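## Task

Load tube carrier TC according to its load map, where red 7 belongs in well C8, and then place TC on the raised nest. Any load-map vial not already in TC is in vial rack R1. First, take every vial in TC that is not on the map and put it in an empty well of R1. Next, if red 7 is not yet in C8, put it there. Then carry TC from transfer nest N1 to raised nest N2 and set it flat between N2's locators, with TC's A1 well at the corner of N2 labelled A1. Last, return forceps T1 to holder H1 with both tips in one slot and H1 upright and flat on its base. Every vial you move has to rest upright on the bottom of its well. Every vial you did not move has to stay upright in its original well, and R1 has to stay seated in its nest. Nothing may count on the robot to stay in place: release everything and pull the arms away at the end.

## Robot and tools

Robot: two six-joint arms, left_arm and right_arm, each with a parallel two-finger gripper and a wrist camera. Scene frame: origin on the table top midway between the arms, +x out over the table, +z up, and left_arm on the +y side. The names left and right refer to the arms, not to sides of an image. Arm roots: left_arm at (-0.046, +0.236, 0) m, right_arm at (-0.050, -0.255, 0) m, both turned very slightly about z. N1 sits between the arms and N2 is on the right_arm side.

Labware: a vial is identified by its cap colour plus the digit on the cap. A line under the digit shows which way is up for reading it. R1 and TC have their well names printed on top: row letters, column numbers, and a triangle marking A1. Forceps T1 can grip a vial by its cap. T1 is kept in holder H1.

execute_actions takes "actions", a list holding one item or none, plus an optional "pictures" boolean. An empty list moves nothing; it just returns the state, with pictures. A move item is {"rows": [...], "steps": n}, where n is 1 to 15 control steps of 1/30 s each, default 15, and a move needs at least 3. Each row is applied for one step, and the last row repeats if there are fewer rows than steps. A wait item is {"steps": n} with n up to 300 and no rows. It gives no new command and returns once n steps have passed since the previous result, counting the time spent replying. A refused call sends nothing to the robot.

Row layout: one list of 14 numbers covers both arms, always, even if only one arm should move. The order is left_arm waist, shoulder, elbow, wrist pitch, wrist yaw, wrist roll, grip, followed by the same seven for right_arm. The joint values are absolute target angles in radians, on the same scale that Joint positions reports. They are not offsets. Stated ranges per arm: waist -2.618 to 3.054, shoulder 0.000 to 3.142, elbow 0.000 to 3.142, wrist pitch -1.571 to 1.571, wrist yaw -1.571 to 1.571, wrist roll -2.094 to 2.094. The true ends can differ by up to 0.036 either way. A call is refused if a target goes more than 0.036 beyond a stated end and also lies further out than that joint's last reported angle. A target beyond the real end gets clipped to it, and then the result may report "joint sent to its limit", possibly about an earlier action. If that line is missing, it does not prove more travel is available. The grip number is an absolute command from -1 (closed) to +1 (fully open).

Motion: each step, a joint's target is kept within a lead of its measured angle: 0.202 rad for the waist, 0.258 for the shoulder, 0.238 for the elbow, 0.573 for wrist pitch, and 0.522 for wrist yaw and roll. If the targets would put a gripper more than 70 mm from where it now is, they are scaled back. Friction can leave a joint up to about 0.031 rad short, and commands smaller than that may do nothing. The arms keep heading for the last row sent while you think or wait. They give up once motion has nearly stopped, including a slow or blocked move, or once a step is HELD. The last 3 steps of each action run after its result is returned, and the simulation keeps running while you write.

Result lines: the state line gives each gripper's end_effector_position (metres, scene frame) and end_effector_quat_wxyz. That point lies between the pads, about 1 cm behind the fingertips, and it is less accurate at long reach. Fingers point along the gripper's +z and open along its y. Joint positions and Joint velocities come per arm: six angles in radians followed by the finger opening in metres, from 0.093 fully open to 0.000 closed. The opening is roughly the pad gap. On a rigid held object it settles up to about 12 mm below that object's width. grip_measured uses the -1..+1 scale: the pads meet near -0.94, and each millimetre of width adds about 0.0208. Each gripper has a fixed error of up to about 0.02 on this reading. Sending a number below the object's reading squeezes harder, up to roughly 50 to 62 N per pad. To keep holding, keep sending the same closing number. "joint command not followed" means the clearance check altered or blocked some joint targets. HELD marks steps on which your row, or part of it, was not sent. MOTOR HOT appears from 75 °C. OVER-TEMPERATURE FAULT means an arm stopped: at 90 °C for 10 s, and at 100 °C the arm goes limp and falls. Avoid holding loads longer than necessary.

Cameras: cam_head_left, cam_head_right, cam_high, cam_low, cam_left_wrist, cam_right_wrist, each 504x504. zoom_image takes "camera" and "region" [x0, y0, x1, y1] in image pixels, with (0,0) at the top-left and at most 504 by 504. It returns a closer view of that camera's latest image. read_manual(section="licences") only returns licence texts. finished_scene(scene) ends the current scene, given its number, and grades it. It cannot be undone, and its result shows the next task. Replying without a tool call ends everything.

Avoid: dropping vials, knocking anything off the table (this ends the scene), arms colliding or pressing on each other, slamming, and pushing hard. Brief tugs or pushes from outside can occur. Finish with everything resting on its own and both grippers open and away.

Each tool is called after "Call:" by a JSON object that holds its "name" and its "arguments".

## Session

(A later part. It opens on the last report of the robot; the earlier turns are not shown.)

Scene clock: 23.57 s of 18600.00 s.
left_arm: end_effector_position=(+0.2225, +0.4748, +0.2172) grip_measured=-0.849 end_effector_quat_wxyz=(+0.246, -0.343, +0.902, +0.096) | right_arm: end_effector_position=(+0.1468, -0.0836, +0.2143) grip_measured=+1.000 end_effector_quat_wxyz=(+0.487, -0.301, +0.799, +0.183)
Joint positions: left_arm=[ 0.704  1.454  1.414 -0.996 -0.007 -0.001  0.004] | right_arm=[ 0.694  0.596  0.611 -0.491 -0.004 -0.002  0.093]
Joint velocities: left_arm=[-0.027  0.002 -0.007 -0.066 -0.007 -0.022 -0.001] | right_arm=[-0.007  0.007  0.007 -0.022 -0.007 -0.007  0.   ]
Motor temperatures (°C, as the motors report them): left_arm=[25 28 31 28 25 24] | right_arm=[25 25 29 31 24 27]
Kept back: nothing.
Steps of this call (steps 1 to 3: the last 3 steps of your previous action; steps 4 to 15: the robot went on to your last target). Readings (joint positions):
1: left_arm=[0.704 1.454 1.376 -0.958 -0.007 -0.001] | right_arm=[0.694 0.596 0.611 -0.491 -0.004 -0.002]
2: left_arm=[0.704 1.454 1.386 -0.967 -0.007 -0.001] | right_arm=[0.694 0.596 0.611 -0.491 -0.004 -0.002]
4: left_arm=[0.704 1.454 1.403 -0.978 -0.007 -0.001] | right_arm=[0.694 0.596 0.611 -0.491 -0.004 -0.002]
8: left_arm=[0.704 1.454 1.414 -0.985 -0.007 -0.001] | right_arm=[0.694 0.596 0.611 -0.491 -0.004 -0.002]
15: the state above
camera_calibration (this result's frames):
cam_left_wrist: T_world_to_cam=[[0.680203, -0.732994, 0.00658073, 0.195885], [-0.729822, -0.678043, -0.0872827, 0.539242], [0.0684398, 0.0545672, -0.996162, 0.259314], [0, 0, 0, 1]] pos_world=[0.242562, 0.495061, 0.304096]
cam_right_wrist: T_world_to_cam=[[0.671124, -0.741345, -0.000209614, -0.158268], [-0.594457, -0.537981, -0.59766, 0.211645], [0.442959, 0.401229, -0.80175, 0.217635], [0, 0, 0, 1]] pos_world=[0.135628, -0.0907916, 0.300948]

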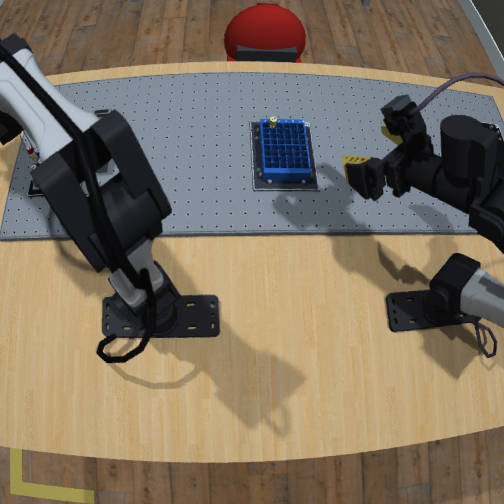

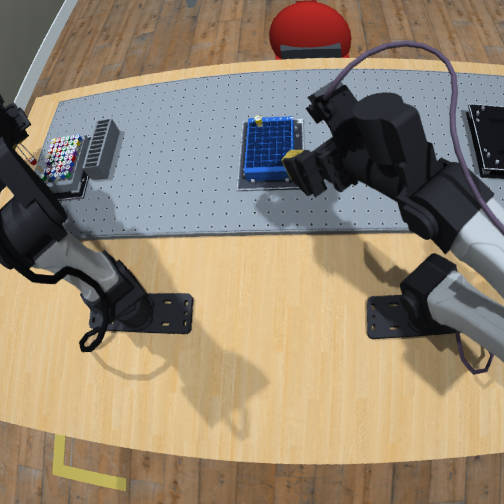

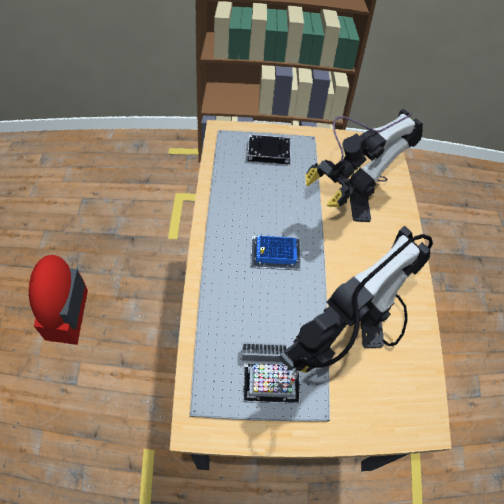

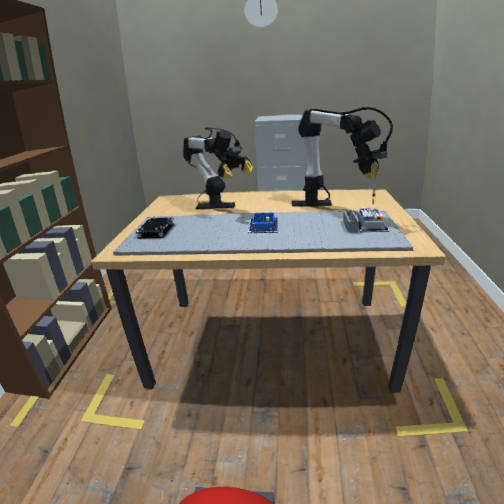

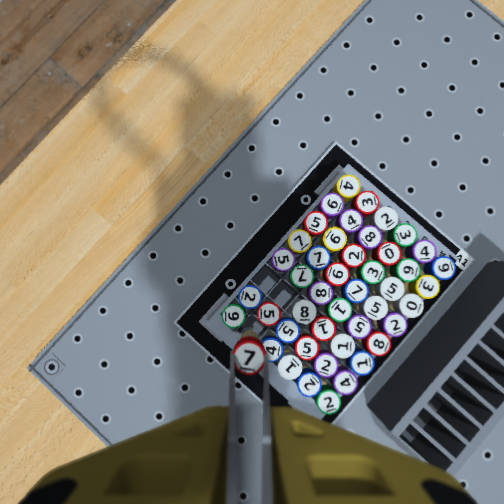

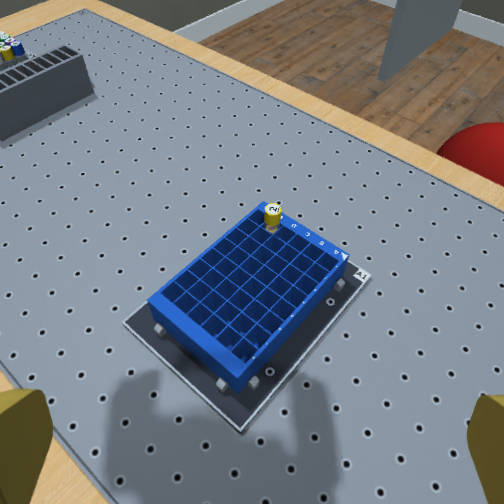

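Call:
{"name": "execute_actions", "arguments": {"actions": [{"rows":[[0.65,1.46,1.434,-1.008,-0.016,-0.006,-0.86,0.5,0.3,0.6,-0.7,0,0,1],[0.6,1.46,1.434,-1.008,-0.016,-0.006,-0.86,0.5,0.3,0.6,-0.7,0,0,1],[0.55,1.46,1.434,-1.008,-0.016,-0.006,-0.86,0.5,0.3,0.6,-0.7,0,0,1],[0.5,1.46,1.434,-1.008,-0.016,-0.006,-0.86,0.5,0.3,0.6,-0.7,0,0,1],[0.45,1.46,1.434,-1.008,-0.016,-0.006,-0.86,0.5,0.3,0.6,-0.7,0,0,1],[0.4,1.46,1.434,-1.008,-0.016,-0.006,-0.86,0.5,0.3,0.6,-0.7,0,0,1],[0.35,1.46,1.434,-1.008,-0.016,-0.006,-0.86,0.5,0.3,0.6,-0.7,0,0,1],[0.3,1.46,1.434,-1.008,-0.016,-0.006,-0.86,0.5,0.3,0.6,-0.7,0,0,1],[0.25,1.46,1.434,-1.008,-0.016,-0.006,-0.86,0.5,0.3,0.6,-0.7,0,0,1],[0.2,1.46,1.434,-1.008,-0.016,-0.006,-0.86,0.5,0.3,0.6,-0.7,0,0,1],[0.15,1.46,1.434,-1.008,-0.016,-0.006,-0.86,0.5,0.3,0.6,-0.7,0,0,1],[0.1,1.46,1.434,-1.008,-0.016,-0.006,-0.86,0.5,0.3,0.6,-0.7,0,0,1],[0.05,1.46,1.434,-1.008,-0.016,-0.006,-0.86,0.5,0.3,0.6,-0.7,0,0,1],[0,1.46,1.434,-1.008,-0.016,-0.006,-0.86,0.5,0.3,0.6,-0.7,0,0,1],[-0.05,1.46,1.434,-1.008,-0.016,-0.006,-0.86,0.5,0.3,0.6,-0.7,0,0,1]]}]}}

Call:
{"name": "execute_actions", "arguments": {"actions": [{"rows":[[-0.1,1.46,1.434,-1.008,-0.016,-0.006,-0.86,0.5,0.3,0.6,-0.7,0,0,1],[-0.15,1.46,1.434,-1.008,-0.016,-0.006,-0.86,0.5,0.3,0.6,-0.7,0,0,1],[-0.2,1.46,1.434,-1.008,-0.016,-0.006,-0.86,0.5,0.3,0.6,-0.7,0,0,1],[-0.25,1.46,1.434,-1.008,-0.016,-0.006,-0.86,0.5,0.3,0.6,-0.7,0,0,1],[-0.3,1.46,1.434,-1.008,-0.016,-0.006,-0.86,0.5,0.3,0.6,-0.7,0,0,1],[-0.35,1.46,1.434,-1.008,-0.016,-0.006,-0.86,0.5,0.3,0.6,-0.7,0,0,1],[-0.4,1.46,1.434,-1.008,-0.016,-0.006,-0.86,0.5,0.3,0.6,-0.7,0,0,1],[-0.45,1.46,1.434,-1.008,-0.016,-0.006,-0.86,0.5,0.3,0.6,-0.7,0,0,1],[-0.5,1.46,1.434,-1.008,-0.016,-0.006,-0.86,0.5,0.3,0.6,-0.7,0,0,1],[-0.55,1.46,1.434,-1.008,-0.016,-0.006,-0.86,0.5,0.3,0.6,-0.7,0,0,1],[-0.6,1.46,1.434,-1.008,-0.016,-0.006,-0.86,0.5,0.3,0.6,-0.7,0,0,1],[-0.65,1.46,1.434,-1.008,-0.016,-0.006,-0.86,0.5,0.3,0.6,-0.7,0,0,1],[-0.69,1.46,1.434,-1.008,-0.016,-0.006,-0.86,0.5,0.3,0.6,-0.7,0,0,1],[-0.72,1.46,1.434,-1.008,-0.016,-0.006,-0.86,0.5,0.3,0.6,-0.7,0,0,1],[-0.74,1.46,1.434,-1.008,-0.016,-0.006,-0.86,0.5,0.3,0.6,-0.7,0,0,1]]}]}}

Call:
{"name": "execute_actions", "arguments": {"actions": [{"steps":15}], "pictures": true}}

Call:
{"name": "zoom_image", "arguments": {"camera": "cam_left_wrist", "region": [100,180,340,420]}}

Scene clock: 24.57 s of 18600.00 s.
left_arm: end_effector_position=(+0.3043, +0.3147, +0.2170) grip_measured=-0.849 end_effector_quat_wxyz=(+0.261, -0.106, +0.959, +0.036) | right_arm: end_effector_position=(+0.1315, -0.1499, +0.2408) grip_measured=+1.000 end_effector_quat_wxyz=(+0.555, -0.214, +0.790, +0.149)
Joint positions: left_arm=[ 0.193  1.454  1.414 -0.998 -0.018 -0.002  0.004] | right_arm=[ 0.507  0.294  0.609 -0.662  0.002 -0.002  0.093]
Joint velocities: left_arm=[-1.404 -0.012  0.007 -0.051  0.007  0.022 -0.   ] | right_arm=[-0.007 -0.017 -0.002 -0.183 -0.007 -0.066  0.   ]
Motor temperatures (°C, as the motors report them): left_arm=[25 28 31 28 25 24] | right_arm=[25 25 29 31 24 27]
Steps of this call (steps 1 to 15: the robot went on to your last target; steps 16 to 18: nothing new was sent; steps 19 to 30: the first 12 steps of this action). Readings (joint positions):
19: left_arm=[0.699 1.454 1.414 -0.998 -0.009 -0.001] | right_arm=[0.668 0.571 0.610 -0.508 -0.016 -0.003]
20: left_arm=[0.684 1.454 1.414 -0.998 -0.015 -0.002] | right_arm=[0.607 0.506 0.603 -0.550 -0.015 -0.003]
22: left_arm=[0.613 1.454 1.414 -0.998 -0.022 -0.002] | right_arm=[0.523 0.364 0.601 -0.604 -0.000 -0.002]
26: left_arm=[0.397 1.454 1.414 -0.998 -0.021 -0.002] | right_arm=[0.507 0.294 0.609 -0.630 0.002 -0.002]
30: the state above

Scene clock: 25.07 s of 18600.00 s.
left_arm: end_effector_position=(+0.2645, +0.0549, +0.2170) grip_measured=-0.849 end_effector_quat_wxyz=(+0.256, +0.252, +0.931, -0.062) | right_arm: end_effector_position=(+0.1304, -0.1505, +0.2372) grip_measured=+1.000 end_effector_quat_wxyz=(+0.549, -0.215, +0.794, +0.147)
Joint positions: left_arm=[-0.555  1.454  1.414 -0.998 -0.016 -0.002  0.004] | right_arm=[ 0.507  0.294  0.609 -0.677  0.002 -0.002  0.093]
Joint velocities: left_arm=[-1.394  0.007  0.002 -0.022 -0.022  0.022 -0.001] | right_arm=[-0.007  0.002 -0.007 -0.051 -0.081 -0.081  0.   ]
Motor temperatures (°C, as the motors report them): left_arm=[25 29 31 28 25 24] | right_arm=[25 25 29 31 24 27]
Steps of this call (steps 1 to 3: the last 3 steps of your previous action; steps 4 to 15: the first 12 steps of this action). Readings (joint positions):
4: left_arm=[-0.005 1.454 1.414 -0.998 -0.017 -0.002] | right_arm=[0.507 0.294 0.609 -0.672 0.002 -0.002]
5: left_arm=[-0.054 1.454 1.414 -0.998 -0.017 -0.002] | right_arm=[0.507 0.294 0.609 -0.673 0.002 -0.002]
7: left_arm=[-0.155 1.454 1.414 -0.998 -0.017 -0.002] | right_arm=[0.507 0.294 0.609 -0.675 0.002 -0.002]
11: left_arm=[-0.354 1.454 1.414 -0.998 -0.016 -0.002] | right_arm=[0.507 0.294 0.609 -0.677 0.002 -0.002]
15: the state above

Scene clock: 25.57 s of 18600.00 s.
left_arm: end_effector_position=(+0.2244, -0.0009, +0.2169) grip_measured=-0.849 end_effector_quat_wxyz=(+0.247, +0.339, +0.903, -0.089) | right_arm: end_effector_position=(+0.1303, -0.1505, +0.2371) grip_measured=+1.000 end_effector_quat_wxyz=(+0.549, -0.215, +0.794, +0.147)
Joint positions: left_arm=[-0.742  1.454  1.414 -0.998 -0.009 -0.002  0.004] | right_arm=[ 0.507  0.294  0.609 -0.678  0.002 -0.002  0.093]
Joint velocities: left_arm=[-0.012  0.002  0.002  0.051  0.037  0.037  0.   ] | right_arm=[-0.007  0.022 -0.002 -0.022  0.037 -0.037  0.   ]
Motor temperatures (°C, as the motors report them): left_arm=[25 29 31 28 25 24] | right_arm=[25 25 29 31 24 27]
Kept back: nothing.
Steps of this call (steps 1 to 3: the last 3 steps of your previous action; steps 4 to 15: the robot went on to your last target). Readings (joint positions):
1: left_arm=[-0.604 1.454 1.414 -0.998 -0.016 -0.002] | right_arm=[0.507 0.294 0.609 -0.677 0.002 -0.002]
2: left_arm=[-0.649 1.454 1.414 -0.998 -0.015 -0.002] | right_arm=[0.507 0.294 0.609 -0.677 0.002 -0.002]
4: left_arm=[-0.717 1.454 1.414 -0.998 -0.011 -0.002] | right_arm=[0.507 0.294 0.609 -0.678 0.002 -0.002]
8: left_arm=[-0.742 1.454 1.414 -0.998 -0.009 -0.002] | right_arm=[0.507 0.294 0.609 -0.678 0.002 -0.002]
15: the state above
camera_calibration (this result's frames):
cam_left_wrist: T_world_to_cam=[[-0.641004, -0.767516, 0.00566653, 0.142624], [-0.765034, 0.6383, -0.085417, 0.226763], [0.061942, -0.0590877, -0.996329, 0.2863], [0, 0, 0, 1]] pos_world=[0.24717, -0.0183599, 0.303811]
cam_right_wrist: T_world_to_cam=[[0.516671, -0.856174, 0.00410001, -0.195052], [-0.622551, -0.378966, -0.684701, 0.227758], [0.587777, 0.351213, -0.728813, 0.226396], [0, 0, 0, 1]] pos_world=[0.109498, -0.160199, 0.321746]

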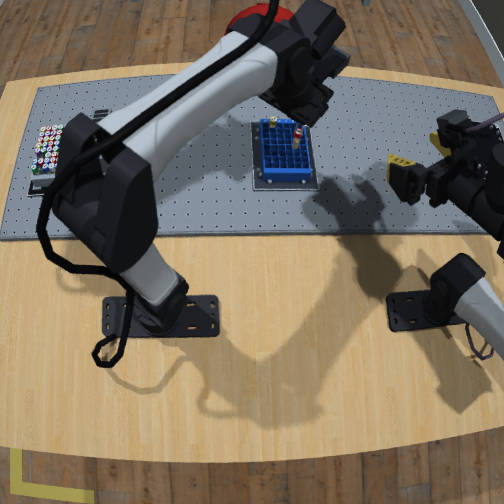

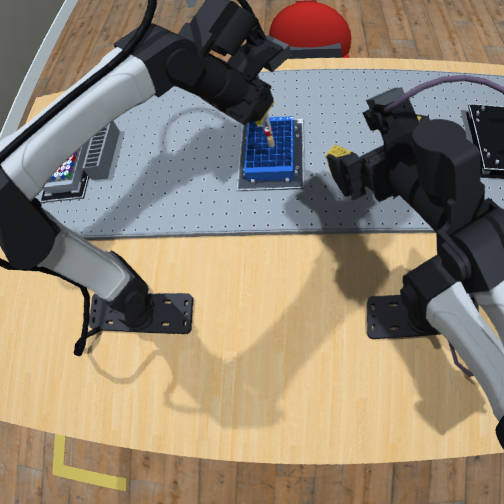

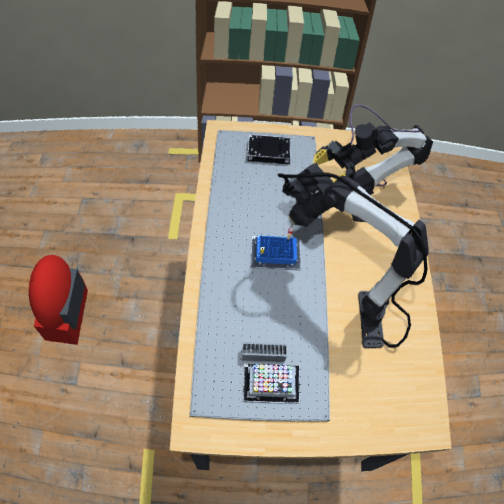

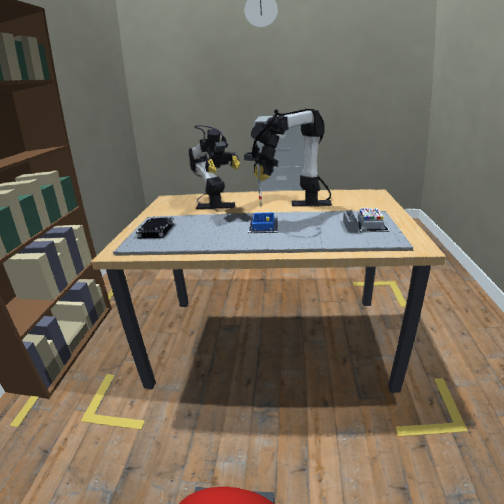

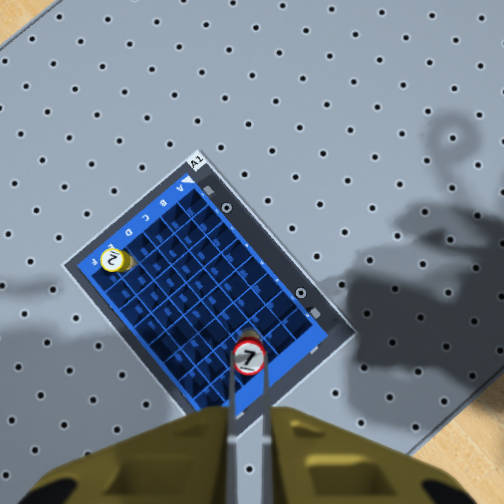

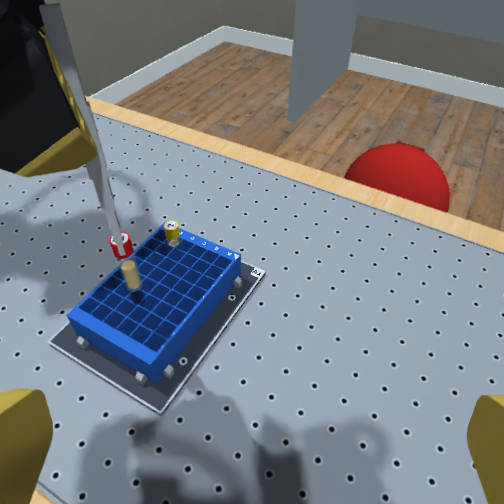

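Region (100, 180, 340, 420) of cam_left_wrist's 504x504 image, scaled by 2.100, with more detail than that image has.

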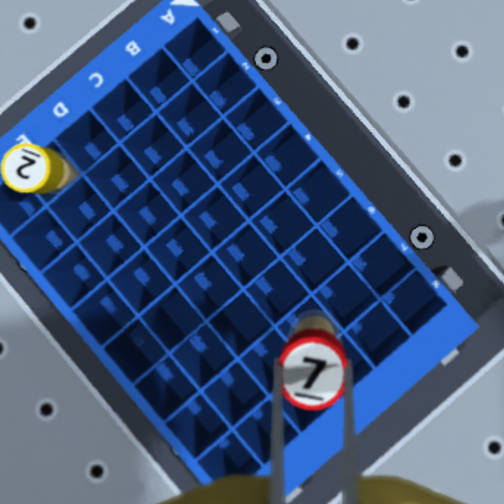

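Call:
{"name": "execute_actions", "arguments": {"actions": [{"rows":[[-0.75,1.42,1.39,-0.96,-0.012,-0.006,-0.86,0.5,0.3,0.6,-0.7,0,0,1],[-0.755,1.41,1.37,-0.95,-0.012,-0.006,-0.86,0.5,0.3,0.6,-0.7,0,0,1],[-0.76,1.40,1.35,-0.94,-0.012,-0.006,-0.86,0.5,0.3,0.6,-0.7,0,0,1],[-0.765,1.39,1.33,-0.93,-0.012,-0.006,-0.86,0.5,0.3,0.6,-0.7,0,0,1],[-0.77,1.385,1.31,-0.92,-0.012,-0.006,-0.86,0.5,0.3,0.6,-0.7,0,0,1],[-0.775,1.38,1.29,-0.91,-0.012,-0.006,-0.86,0.5,0.3,0.6,-0.7,0,0,1],[-0.775,1.375,1.275,-0.90,-0.012,-0.006,-0.86,0.5,0.3,0.6,-0.7,0,0,1],[-0.775,1.37,1.26,-0.89,-0.012,-0.006,-0.86,0.5,0.3,0.6,-0.7,0,0,1],[-0.775,1.365,1.25,-0.88,-0.012,-0.006,-0.86,0.5,0.3,0.6,-0.7,0,0,1],[-0.775,1.365,1.24,-0.878,-0.012,-0.006,-0.86,0.5,0.3,0.6,-0.7,0,0,1]]}]}}

Call:
{"name": "execute_actions", "arguments": {"actions": [{"steps":15}], "pictures": true}}

Call:
{"name": "zoom_image", "arguments": {"camera": "cam_left_wrist", "region": [170,260,330,420]}}

Call:
{"name": "zoom_image", "arguments": {"camera": "cam_right_wrist", "region": [50,220,250,400]}}

Scene clock: 26.33 s of 18600.00 s.
left_arm: end_effector_position=(+0.2066, +0.0052, +0.1877) grip_measured=-0.849 end_effector_quat_wxyz=(+0.236, +0.349, +0.903, -0.087) | right_arm: end_effector_position=(+0.1303, -0.1505, +0.2371) grip_measured=+1.000 end_effector_quat_wxyz=(+0.549, -0.215, +0.794, +0.147)
Joint positions: left_arm=[-0.764  1.392  1.256 -0.926 -0.009 -0.002  0.004] | right_arm=[ 0.507  0.294  0.609 -0.678  0.002 -0.002  0.093]
Joint velocities: left_arm=[-0.017 -0.007 -0.178  0.066  0.051 -0.051 -0.001] | right_arm=[-0.007  0.017  0.017 -0.022  0.095 -0.007  0.   ]
Motor temperatures (°C, as the motors report them): left_arm=[25 29 31 28 25 24] | right_arm=[25 25 29 31 24 27]
Steps of this call (steps 1 to 11: the robot went on to your last target; steps 12 to 23: the first 12 steps of this action). Readings (joint positions):
12: left_arm=[-0.742 1.453 1.412 -0.996 -0.009 -0.002] | right_arm=[0.507 0.294 0.609 -0.678 0.002 -0.002]
13: left_arm=[-0.742 1.450 1.406 -0.989 -0.009 -0.002] | right_arm=[0.507 0.294 0.609 -0.678 0.002 -0.002]
15: left_arm=[-0.743 1.434 1.378 -0.972 -0.009 -0.002] | right_arm=[0.507 0.294 0.609 -0.678 0.002 -0.002]
19: left_arm=[-0.760 1.400 1.303 -0.946 -0.009 -0.002] | right_arm=[0.507 0.294 0.609 -0.678 0.002 -0.002]
23: the state above

Scene clock: 26.83 s of 18600.00 s.
left_arm: end_effector_position=(+0.2096, +0.0024, +0.1886) grip_measured=-0.849 end_effector_quat_wxyz=(+0.244, +0.348, +0.900, -0.091) | right_arm: end_effector_position=(+0.1303, -0.1505, +0.2371) grip_measured=+1.000 end_effector_quat_wxyz=(+0.549, -0.215, +0.794, +0.147)
Joint positions: left_arm=[-0.764  1.392  1.251 -0.902 -0.009 -0.002  0.004] | right_arm=[ 0.507  0.294  0.609 -0.678  0.002 -0.002  0.093]
Joint velocities: left_arm=[ 0.007  0.012  0.007 -0.037 -0.007  0.037 -0.001] | right_arm=[ 0.002  0.012 -0.007 -0.037  0.022  0.037  0.   ]
Motor temperatures (°C, as the motors report them): left_arm=[25 29 31 28 25 24] | right_arm=[25 25 29 31 24 27]
Kept back: nothing.
Steps of this call (steps 1 to 3: the last 3 steps of your previous action; steps 4 to 15: the robot went on to your last target). Readings (joint positions):
1: left_arm=[-0.764 1.392 1.252 -0.924 -0.009 -0.002] | right_arm=[0.507 0.294 0.609 -0.678 0.002 -0.002]
2: left_arm=[-0.764 1.392 1.251 -0.921 -0.009 -0.002] | right_arm=[0.507 0.294 0.609 -0.678 0.002 -0.002]
4: left_arm=[-0.764 1.392 1.251 -0.914 -0.009 -0.002] | right_arm=[0.507 0.294 0.609 -0.678 0.002 -0.002]
8: left_arm=[-0.764 1.392 1.251 -0.906 -0.009 -0.002] | right_arm=[0.507 0.294 0.609 -0.678 0.002 -0.002]
15: the state above
camera_calibration (this result's frames):
cam_left_wrist: T_world_to_cam=[[-0.657089, -0.753795, 0.00520699, 0.139231], [-0.751635, 0.65465, -0.0804854, 0.207112], [0.0572608, -0.0567998, -0.996742, 0.260278], [0, 0, 0, 1]] pos_world=[0.232256, -0.0158508, 0.275375]
cam_right_wrist: T_world_to_cam=[[0.516671, -0.856174, 0.00410001, -0.195052], [-0.622551, -0.378966, -0.684701, 0.227758], [0.587777, 0.351213, -0.728813, 0.226396], [0, 0, 0, 1]] pos_world=[0.109498, -0.160199, 0.321746]

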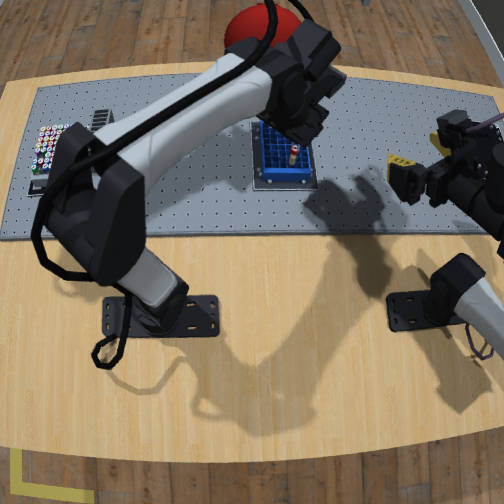

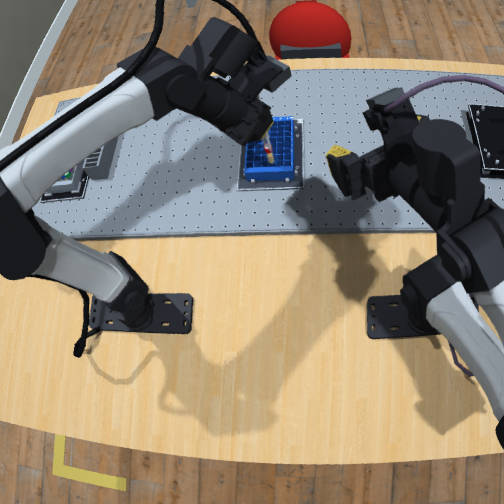

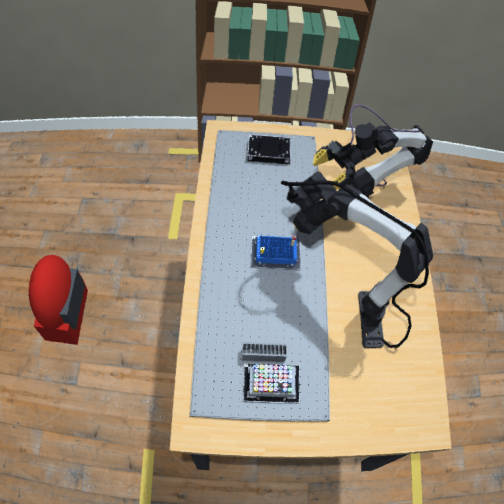

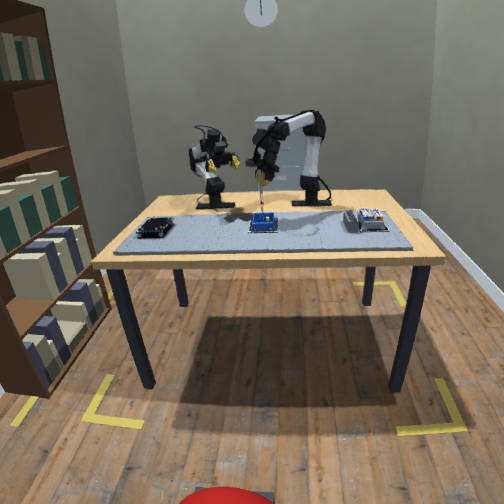

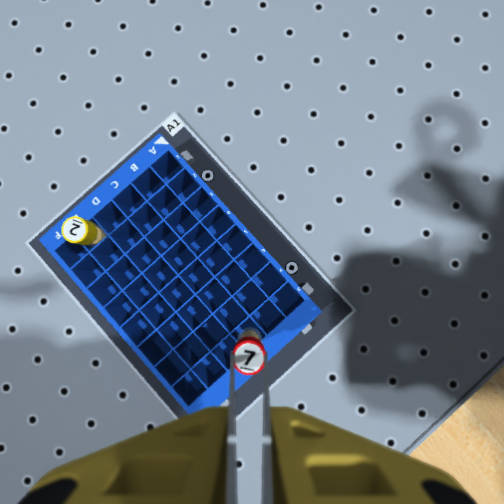

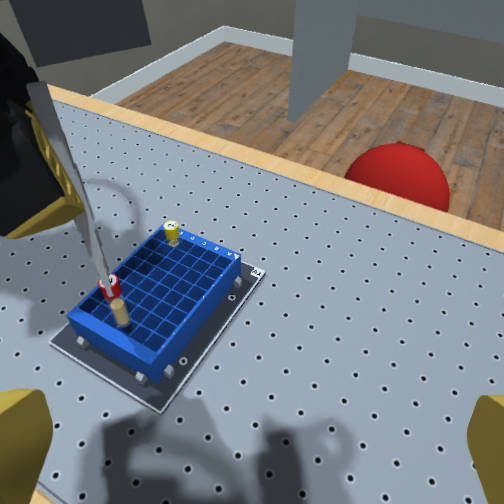

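Region (170, 260, 330, 420) of cam_left_wrist's 504x504 image, scaled by 3.150, with more detail than that image has.

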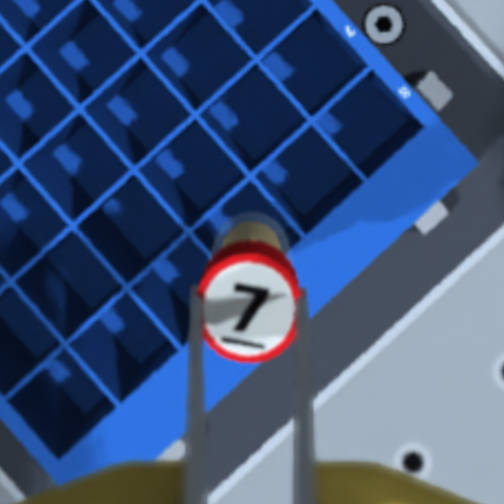

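Region (50, 220, 250, 400) of cam_right_wrist's 504x504 image, scaled by 2.520, with more detail than that image has; it fills the top 454 rows of this view, and the rest is white.

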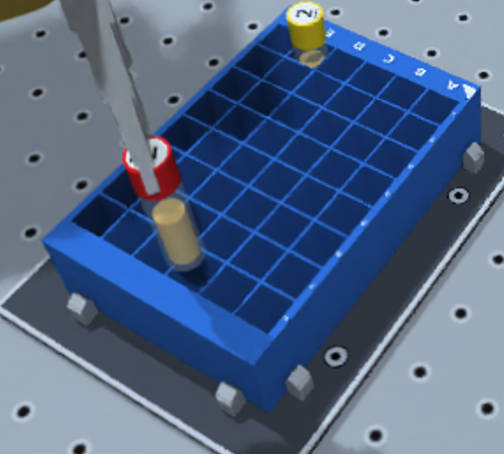

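Call:
{"name": "execute_actions", "arguments": {"actions": [{"rows":[[-0.775,1.38,1.234,-0.874,-0.012,-0.006,-0.86,0.5,0.3,0.6,-0.7,0,0,1],[-0.775,1.38,1.229,-0.870,-0.012,-0.006,-0.86,0.5,0.3,0.6,-0.7,0,0,1],[-0.775,1.38,1.224,-0.865,-0.012,-0.006,-0.86,0.5,0.3,0.6,-0.7,0,0,1],[-0.775,1.38,1.219,-0.860,-0.012,-0.006,-0.86,0.5,0.3,0.6,-0.7,0,0,1],[-0.775,1.38,1.214,-0.855,-0.012,-0.006,-0.86,0.5,0.3,0.6,-0.7,0,0,1],[-0.775,1.38,1.209,-0.850,-0.012,-0.006,-0.86,0.5,0.3,0.6,-0.7,0,0,1],[-0.775,1.38,1.204,-0.845,-0.012,-0.006,-0.86,0.5,0.3,0.6,-0.7,0,0,1],[-0.775,1.38,1.199,-0.840,-0.012,-0.006,-0.86,0.5,0.3,0.6,-0.7,0,0,1],[-0.775,1.38,1.194,-0.835,-0.012,-0.006,-0.86,0.5,0.3,0.6,-0.7,0,0,1],[-0.775,1.38,1.19,-0.830,-0.012,-0.006,-0.86,0.5,0.3,0.6,-0.7,0,0,1],[-0.775,1.38,1.19,-0.826,-0.012,-0.006,-0.86,0.5,0.3,0.6,-0.7,0,0,1]]}]}}

Call:
{"name": "execute_actions", "arguments": {"actions": [{"steps":12}], "pictures": true}}

Call:
{"name": "zoom_image", "arguments": {"camera": "cam_left_wrist", "region": [170,260,330,420]}}

Call:
{"name": "zoom_image", "arguments": {"camera": "cam_right_wrist", "region": [50,220,250,400]}}

Scene clock: 27.60 s of 18600.00 s.
left_arm: end_effector_position=(+0.2107, +0.0014, +0.1788) grip_measured=-0.849 end_effector_quat_wxyz=(+0.246, +0.348, +0.900, -0.091) | right_arm: end_effector_position=(+0.1303, -0.1505, +0.2371) grip_measured=+1.000 end_effector_quat_wxyz=(+0.549, -0.215, +0.794, +0.147)
Joint positions: left_arm=[-0.764  1.392  1.21  -0.858 -0.009 -0.002  0.004] | right_arm=[ 0.507  0.294  0.609 -0.678  0.002 -0.002  0.093]
Joint velocities: left_arm=[-0.007 -0.007 -0.071  0.037 -0.022  0.037 -0.   ] | right_arm=[ 0.007  0.007 -0.017  0.022 -0.007  0.037  0.   ]
Motor temperatures (°C, as the motors report them): left_arm=[25 29 31 28 25 24] | right_arm=[25 25 29 31 24 27]
Steps of this call (steps 1 to 11: the robot went on to your last target; steps 12 to 23: the first 12 steps of this action). Readings (joint positions):
12: left_arm=[-0.764 1.392 1.251 -0.901 -0.009 -0.002] | right_arm=[0.507 0.294 0.609 -0.678 0.002 -0.002]
13: left_arm=[-0.764 1.392 1.251 -0.900 -0.009 -0.002] | right_arm=[0.507 0.294 0.609 -0.678 0.002 -0.002]
15: left_arm=[-0.764 1.392 1.245 -0.893 -0.009 -0.002] | right_arm=[0.507 0.294 0.609 -0.678 0.002 -0.002]
19: left_arm=[-0.764 1.392 1.222 -0.879 -0.009 -0.002] | right_arm=[0.507 0.294 0.609 -0.678 0.002 -0.002]
23: the state above

Scene clock: 28.00 s of 18600.00 s.
left_arm: end_effector_position=(+0.2109, +0.0012, +0.1775) grip_measured=-0.849 end_effector_quat_wxyz=(+0.246, +0.348, +0.900, -0.092) | right_arm: end_effector_position=(+0.1303, -0.1505, +0.2371) grip_measured=+1.000 end_effector_quat_wxyz=(+0.549, -0.215, +0.794, +0.147)
Joint positions: left_arm=[-0.764  1.392  1.204 -0.851 -0.009 -0.002  0.004] | right_arm=[ 0.507  0.294  0.609 -0.678  0.002 -0.002  0.093]
Joint velocities: left_arm=[-0.012  0.002 -0.007  0.037 -0.022 -0.066 -0.   ] | right_arm=[-0.017  0.007  0.027 -0.037 -0.051 -0.051  0.   ]
Motor temperatures (°C, as the motors report them): left_arm=[25 29 31 28 25 24] | right_arm=[25 25 29 31 24 27]
Kept back: nothing.
Steps of this call (steps 1 to 3: the last 3 steps of your previous action; steps 4 to 12: the robot went on to your last target). Readings (joint positions):
1: left_arm=[-0.764 1.392 1.208 -0.855 -0.009 -0.002] | right_arm=[0.507 0.294 0.609 -0.678 0.002 -0.002]
2: left_arm=[-0.764 1.392 1.206 -0.854 -0.009 -0.002] | right_arm=[0.507 0.294 0.609 -0.678 0.002 -0.002]
4: left_arm=[-0.764 1.392 1.204 -0.853 -0.009 -0.002] | right_arm=[0.507 0.294 0.609 -0.678 0.002 -0.002]
8: left_arm=[-0.764 1.392 1.204 -0.852 -0.009 -0.002] | right_arm=[0.507 0.294 0.609 -0.678 0.002 -0.002]
12: the state above
camera_calibration (this result's frames):
cam_left_wrist: T_world_to_cam=[[-0.657105, -0.75378, 0.0053178, 0.139226], [-0.75138, 0.654416, -0.0846658, 0.208654], [0.0603394, -0.05963, -0.996395, 0.248274], [0, 0, 0, 1]] pos_world=[0.233284, -0.0167958, 0.264305]
cam_right_wrist: T_world_to_cam=[[0.516671, -0.856174, 0.00410001, -0.195052], [-0.622551, -0.378966, -0.684701, 0.227758], [0.587777, 0.351213, -0.728813, 0.226396], [0, 0, 0, 1]] pos_world=[0.109498, -0.160199, 0.321746]

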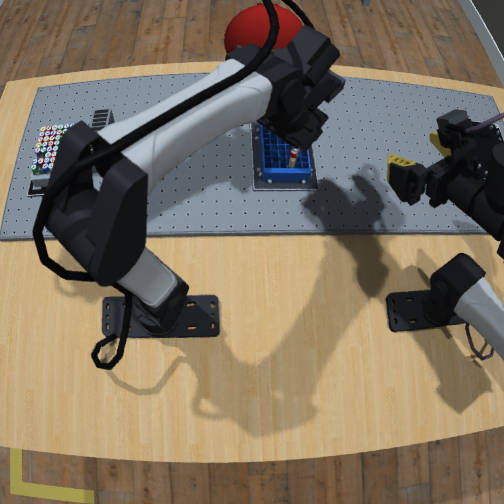

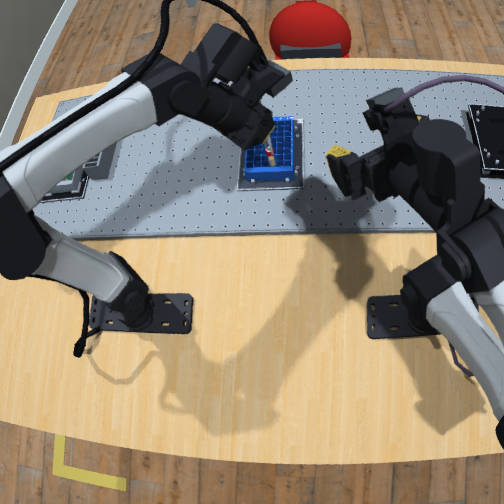

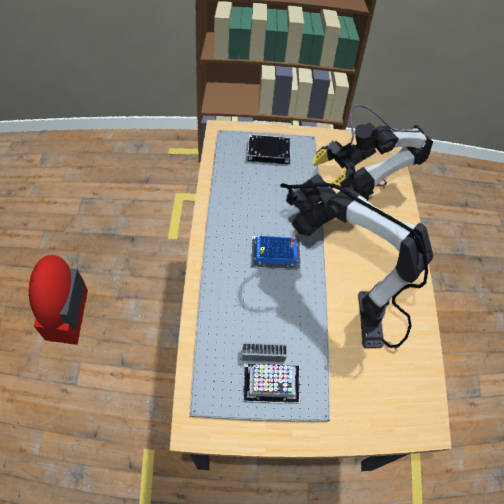

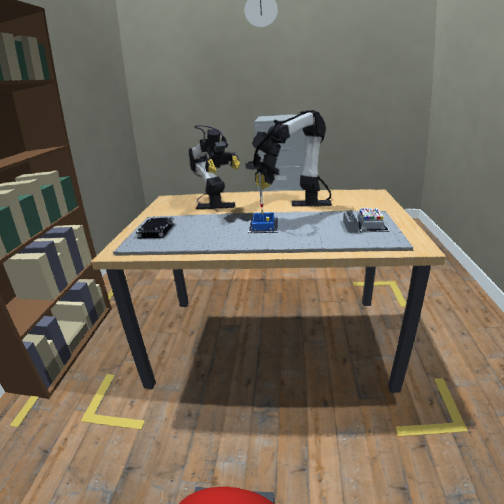

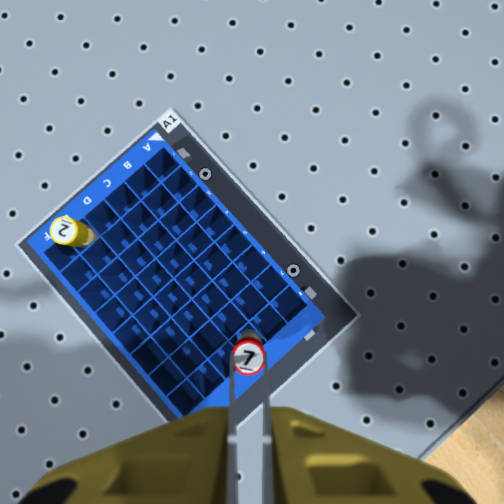

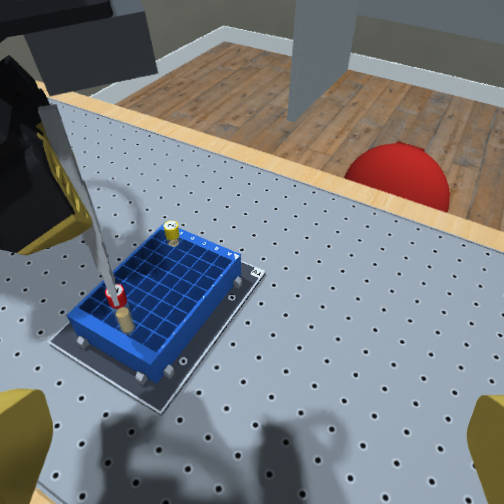

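Region (170, 260, 330, 420) of cam_left_wrist's 504x504 image, scaled by 3.150, with more detail than that image has.

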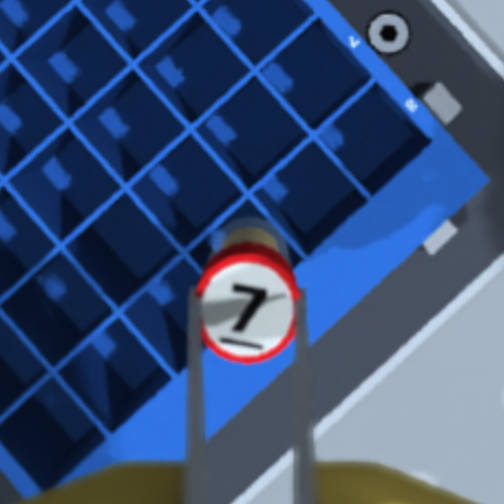

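Region (50, 220, 250, 400) of cam_right_wrist's 504x504 image, scaled by 2.520, with more detail than that image has; it fills the top 454 rows of this view, and the rest is white.

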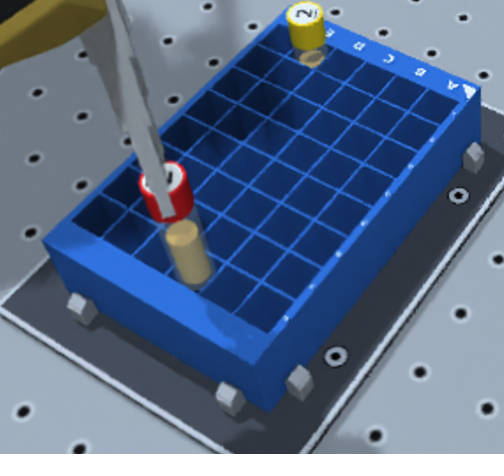

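Entering. Continue down ~24 mm.

Call:
{"name": "execute_actions", "arguments": {"actions": [{"rows":[[-0.775,1.38,1.183,-0.822,-0.012,-0.006,-0.86,0.5,0.3,0.6,-0.7,0,0,1],[-0.775,1.38,1.176,-0.815,-0.012,-0.006,-0.86,0.5,0.3,0.6,-0.7,0,0,1],[-0.775,1.38,1.169,-0.808,-0.012,-0.006,-0.86,0.5,0.3,0.6,-0.7,0,0,1],[-0.775,1.38,1.162,-0.801,-0.012,-0.006,-0.86,0.5,0.3,0.6,-0.7,0,0,1],[-0.775,1.38,1.155,-0.794,-0.012,-0.006,-0.86,0.5,0.3,0.6,-0.7,0,0,1],[-0.775,1.38,1.148,-0.787,-0.012,-0.006,-0.86,0.5,0.3,0.6,-0.7,0,0,1],[-0.775,1.38,1.141,-0.780,-0.012,-0.006,-0.86,0.5,0.3,0.6,-0.7,0,0,1],[-0.775,1.38,1.134,-0.773,-0.012,-0.006,-0.86,0.5,0.3,0.6,-0.7,0,0,1],[-0.775,1.38,1.127,-0.766,-0.012,-0.006,-0.86,0.5,0.3,0.6,-0.7,0,0,1],[-0.775,1.38,1.12,-0.759,-0.012,-0.006,-0.86,0.5,0.3,0.6,-0.7,0,0,1],[-0.775,1.38,1.113,-0.752,-0.012,-0.006,-0.86,0.5,0.3,0.6,-0.7,0,0,1],[-0.775,1.38,1.106,-0.745,-0.012,-0.006,-0.86,0.5,0.3,0.6,-0.7,0,0,1],[-0.775,1.38,1.099,-0.738,-0.012,-0.006,-0.86,0.5,0.3,0.6,-0.7,0,0,1],[-0.775,1.38,1.094,-0.731,-0.012,-0.006,-0.86,0.5,0.3,0.6,-0.7,0,0,1]]}]}}

Call:
{"name": "execute_actions", "arguments": {"actions": [{"steps":14}], "pictures": true}}

Call:
{"name": "zoom_image", "arguments": {"camera": "cam_right_wrist", "region": [50,220,250,400]}}

Scene clock: 28.67 s of 18600.00 s.
left_arm: end_effector_position=(+0.2100, +0.0022, +0.1588) grip_measured=-0.849 end_effector_quat_wxyz=(+0.243, +0.349, +0.901, -0.090) | right_arm: end_effector_position=(+0.1303, -0.1505, +0.2371) grip_measured=+1.000 end_effector_quat_wxyz=(+0.549, -0.215, +0.794, +0.147)
Joint positions: left_arm=[-0.764  1.392  1.134 -0.789 -0.009 -0.002  0.004] | right_arm=[ 0.507  0.294  0.609 -0.678  0.002 -0.002  0.093]
Joint velocities: left_arm=[-0.017 -0.012 -0.203  0.183 -0.066 -0.037  0.001] | right_arm=[-0.012 -0.002 -0.002  0.022  0.037  0.022  0.   ]
Motor temperatures (°C, as the motors report them): left_arm=[25 29 31 28 25 24] | right_arm=[25 25 29 31 24 27]
Steps of this call (steps 1 to 8: the robot went on to your last target; steps 9 to 20: the first 12 steps of this action). Readings (joint positions):
9: left_arm=[-0.764 1.392 1.204 -0.851 -0.009 -0.002] | right_arm=[0.507 0.294 0.609 -0.678 0.002 -0.002]
10: left_arm=[-0.764 1.392 1.202 -0.848 -0.009 -0.002] | right_arm=[0.507 0.294 0.609 -0.678 0.002 -0.002]
12: left_arm=[-0.764 1.392 1.192 -0.839 -0.009 -0.002] | right_arm=[0.507 0.294 0.609 -0.678 0.002 -0.002]
16: left_arm=[-0.764 1.392 1.161 -0.818 -0.009 -0.002] | right_arm=[0.507 0.294 0.609 -0.678 0.002 -0.002]
20: the state above

Scene clock: 29.13 s of 18600.00 s.
left_arm: end_effector_position=(+0.2111, +0.0012, +0.1534) grip_measured=-0.849 end_effector_quat_wxyz=(+0.246, +0.348, +0.900, -0.091) | right_arm: end_effector_position=(+0.1303, -0.1505, +0.2371) grip_measured=+1.000 end_effector_quat_wxyz=(+0.549, -0.215, +0.794, +0.147)
Joint positions: left_arm=[-0.764  1.392  1.108 -0.755 -0.01  -0.002  0.004] | right_arm=[ 0.507  0.294  0.609 -0.678  0.002 -0.002  0.093]
Joint velocities: left_arm=[-0.012  0.002 -0.002 -0.007 -0.051 -0.007 -0.   ] | right_arm=[-0.002 -0.002  0.007  0.007 -0.007 -0.051  0.   ]
Motor temperatures (°C, as the motors report them): left_arm=[25 29 31 28 25 24] | right_arm=[25 25 29 31 24 27]
Kept back: nothing.
Steps of this call (steps 1 to 3: the last 3 steps of your previous action; steps 4 to 14: the robot went on to your last target). Readings (joint positions):
1: left_arm=[-0.764 1.392 1.127 -0.781 -0.009 -0.002] | right_arm=[0.507 0.294 0.609 -0.678 0.002 -0.002]
2: left_arm=[-0.764 1.392 1.121 -0.774 -0.009 -0.002] | right_arm=[0.507 0.294 0.609 -0.678 0.002 -0.002]
4: left_arm=[-0.764 1.392 1.112 -0.763 -0.010 -0.002] | right_arm=[0.507 0.294 0.609 -0.678 0.002 -0.002]
8: left_arm=[-0.764 1.392 1.109 -0.756 -0.010 -0.002] | right_arm=[0.507 0.294 0.609 -0.678 0.002 -0.002]
14: the state above
camera_calibration (this result's frames):
cam_left_wrist: T_world_to_cam=[[-0.656817, -0.754035, 0.00467056, 0.139517], [-0.751572, 0.654144, -0.0850635, 0.206897], [0.0610857, -0.0593814, -0.996365, 0.224089], [0, 0, 0, 1]] pos_world=[0.233447, -0.016833, 0.240222]
cam_right_wrist: T_world_to_cam=[[0.516671, -0.856174, 0.00410001, -0.195052], [-0.622551, -0.378966, -0.684701, 0.227758], [0.587777, 0.351213, -0.728813, 0.226396], [0, 0, 0, 1]] pos_world=[0.109498, -0.160199, 0.321746]

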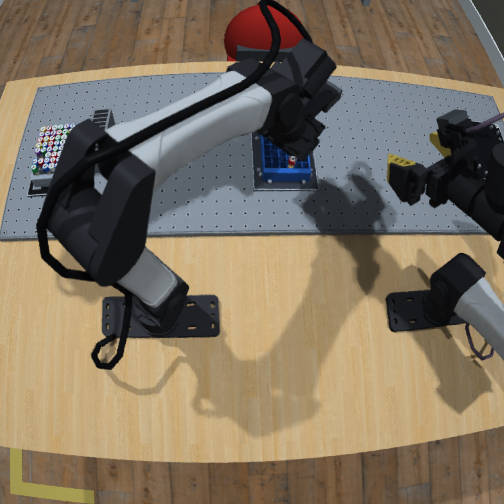

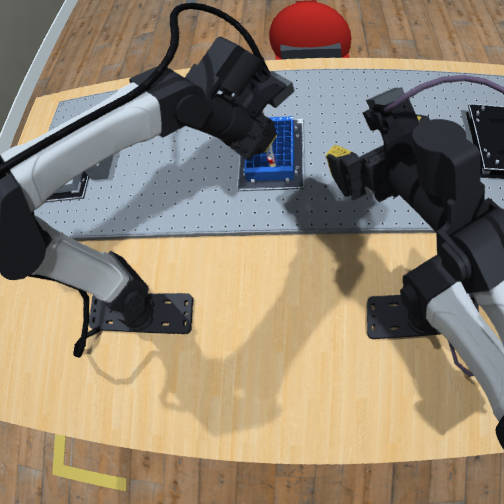

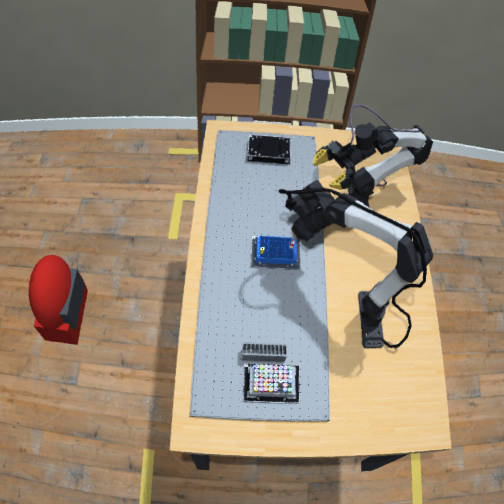

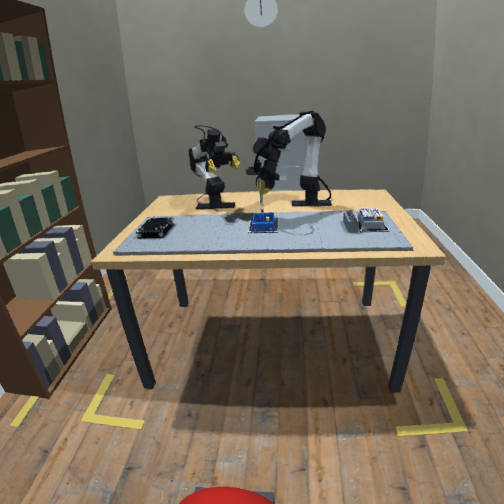

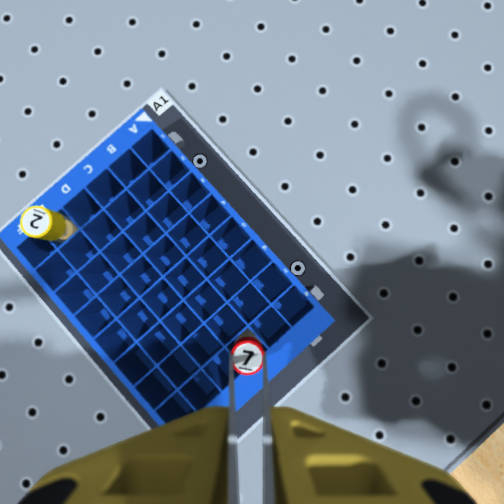

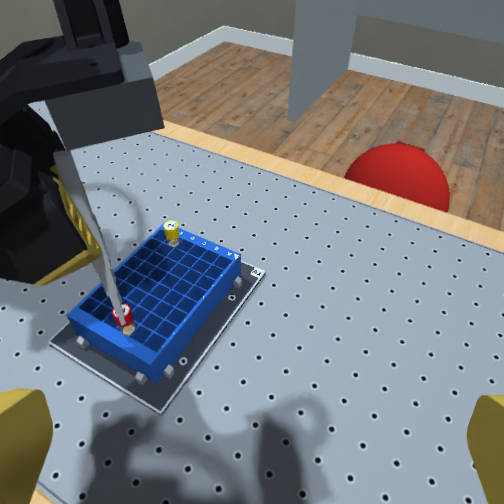

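Region (50, 220, 250, 400) of cam_right_wrist's 504x504 image, scaled by 2.520, with more detail than that image has; it fills the top 454 rows of this view, and the rest is white.

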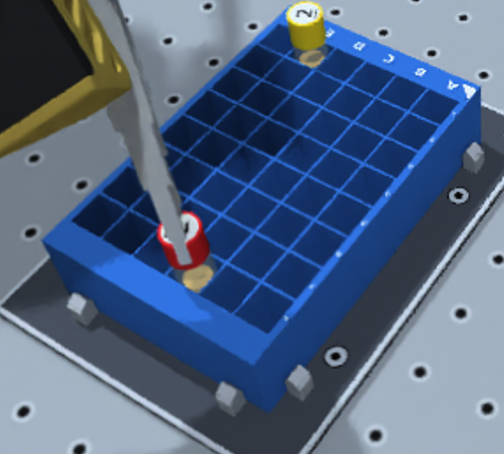

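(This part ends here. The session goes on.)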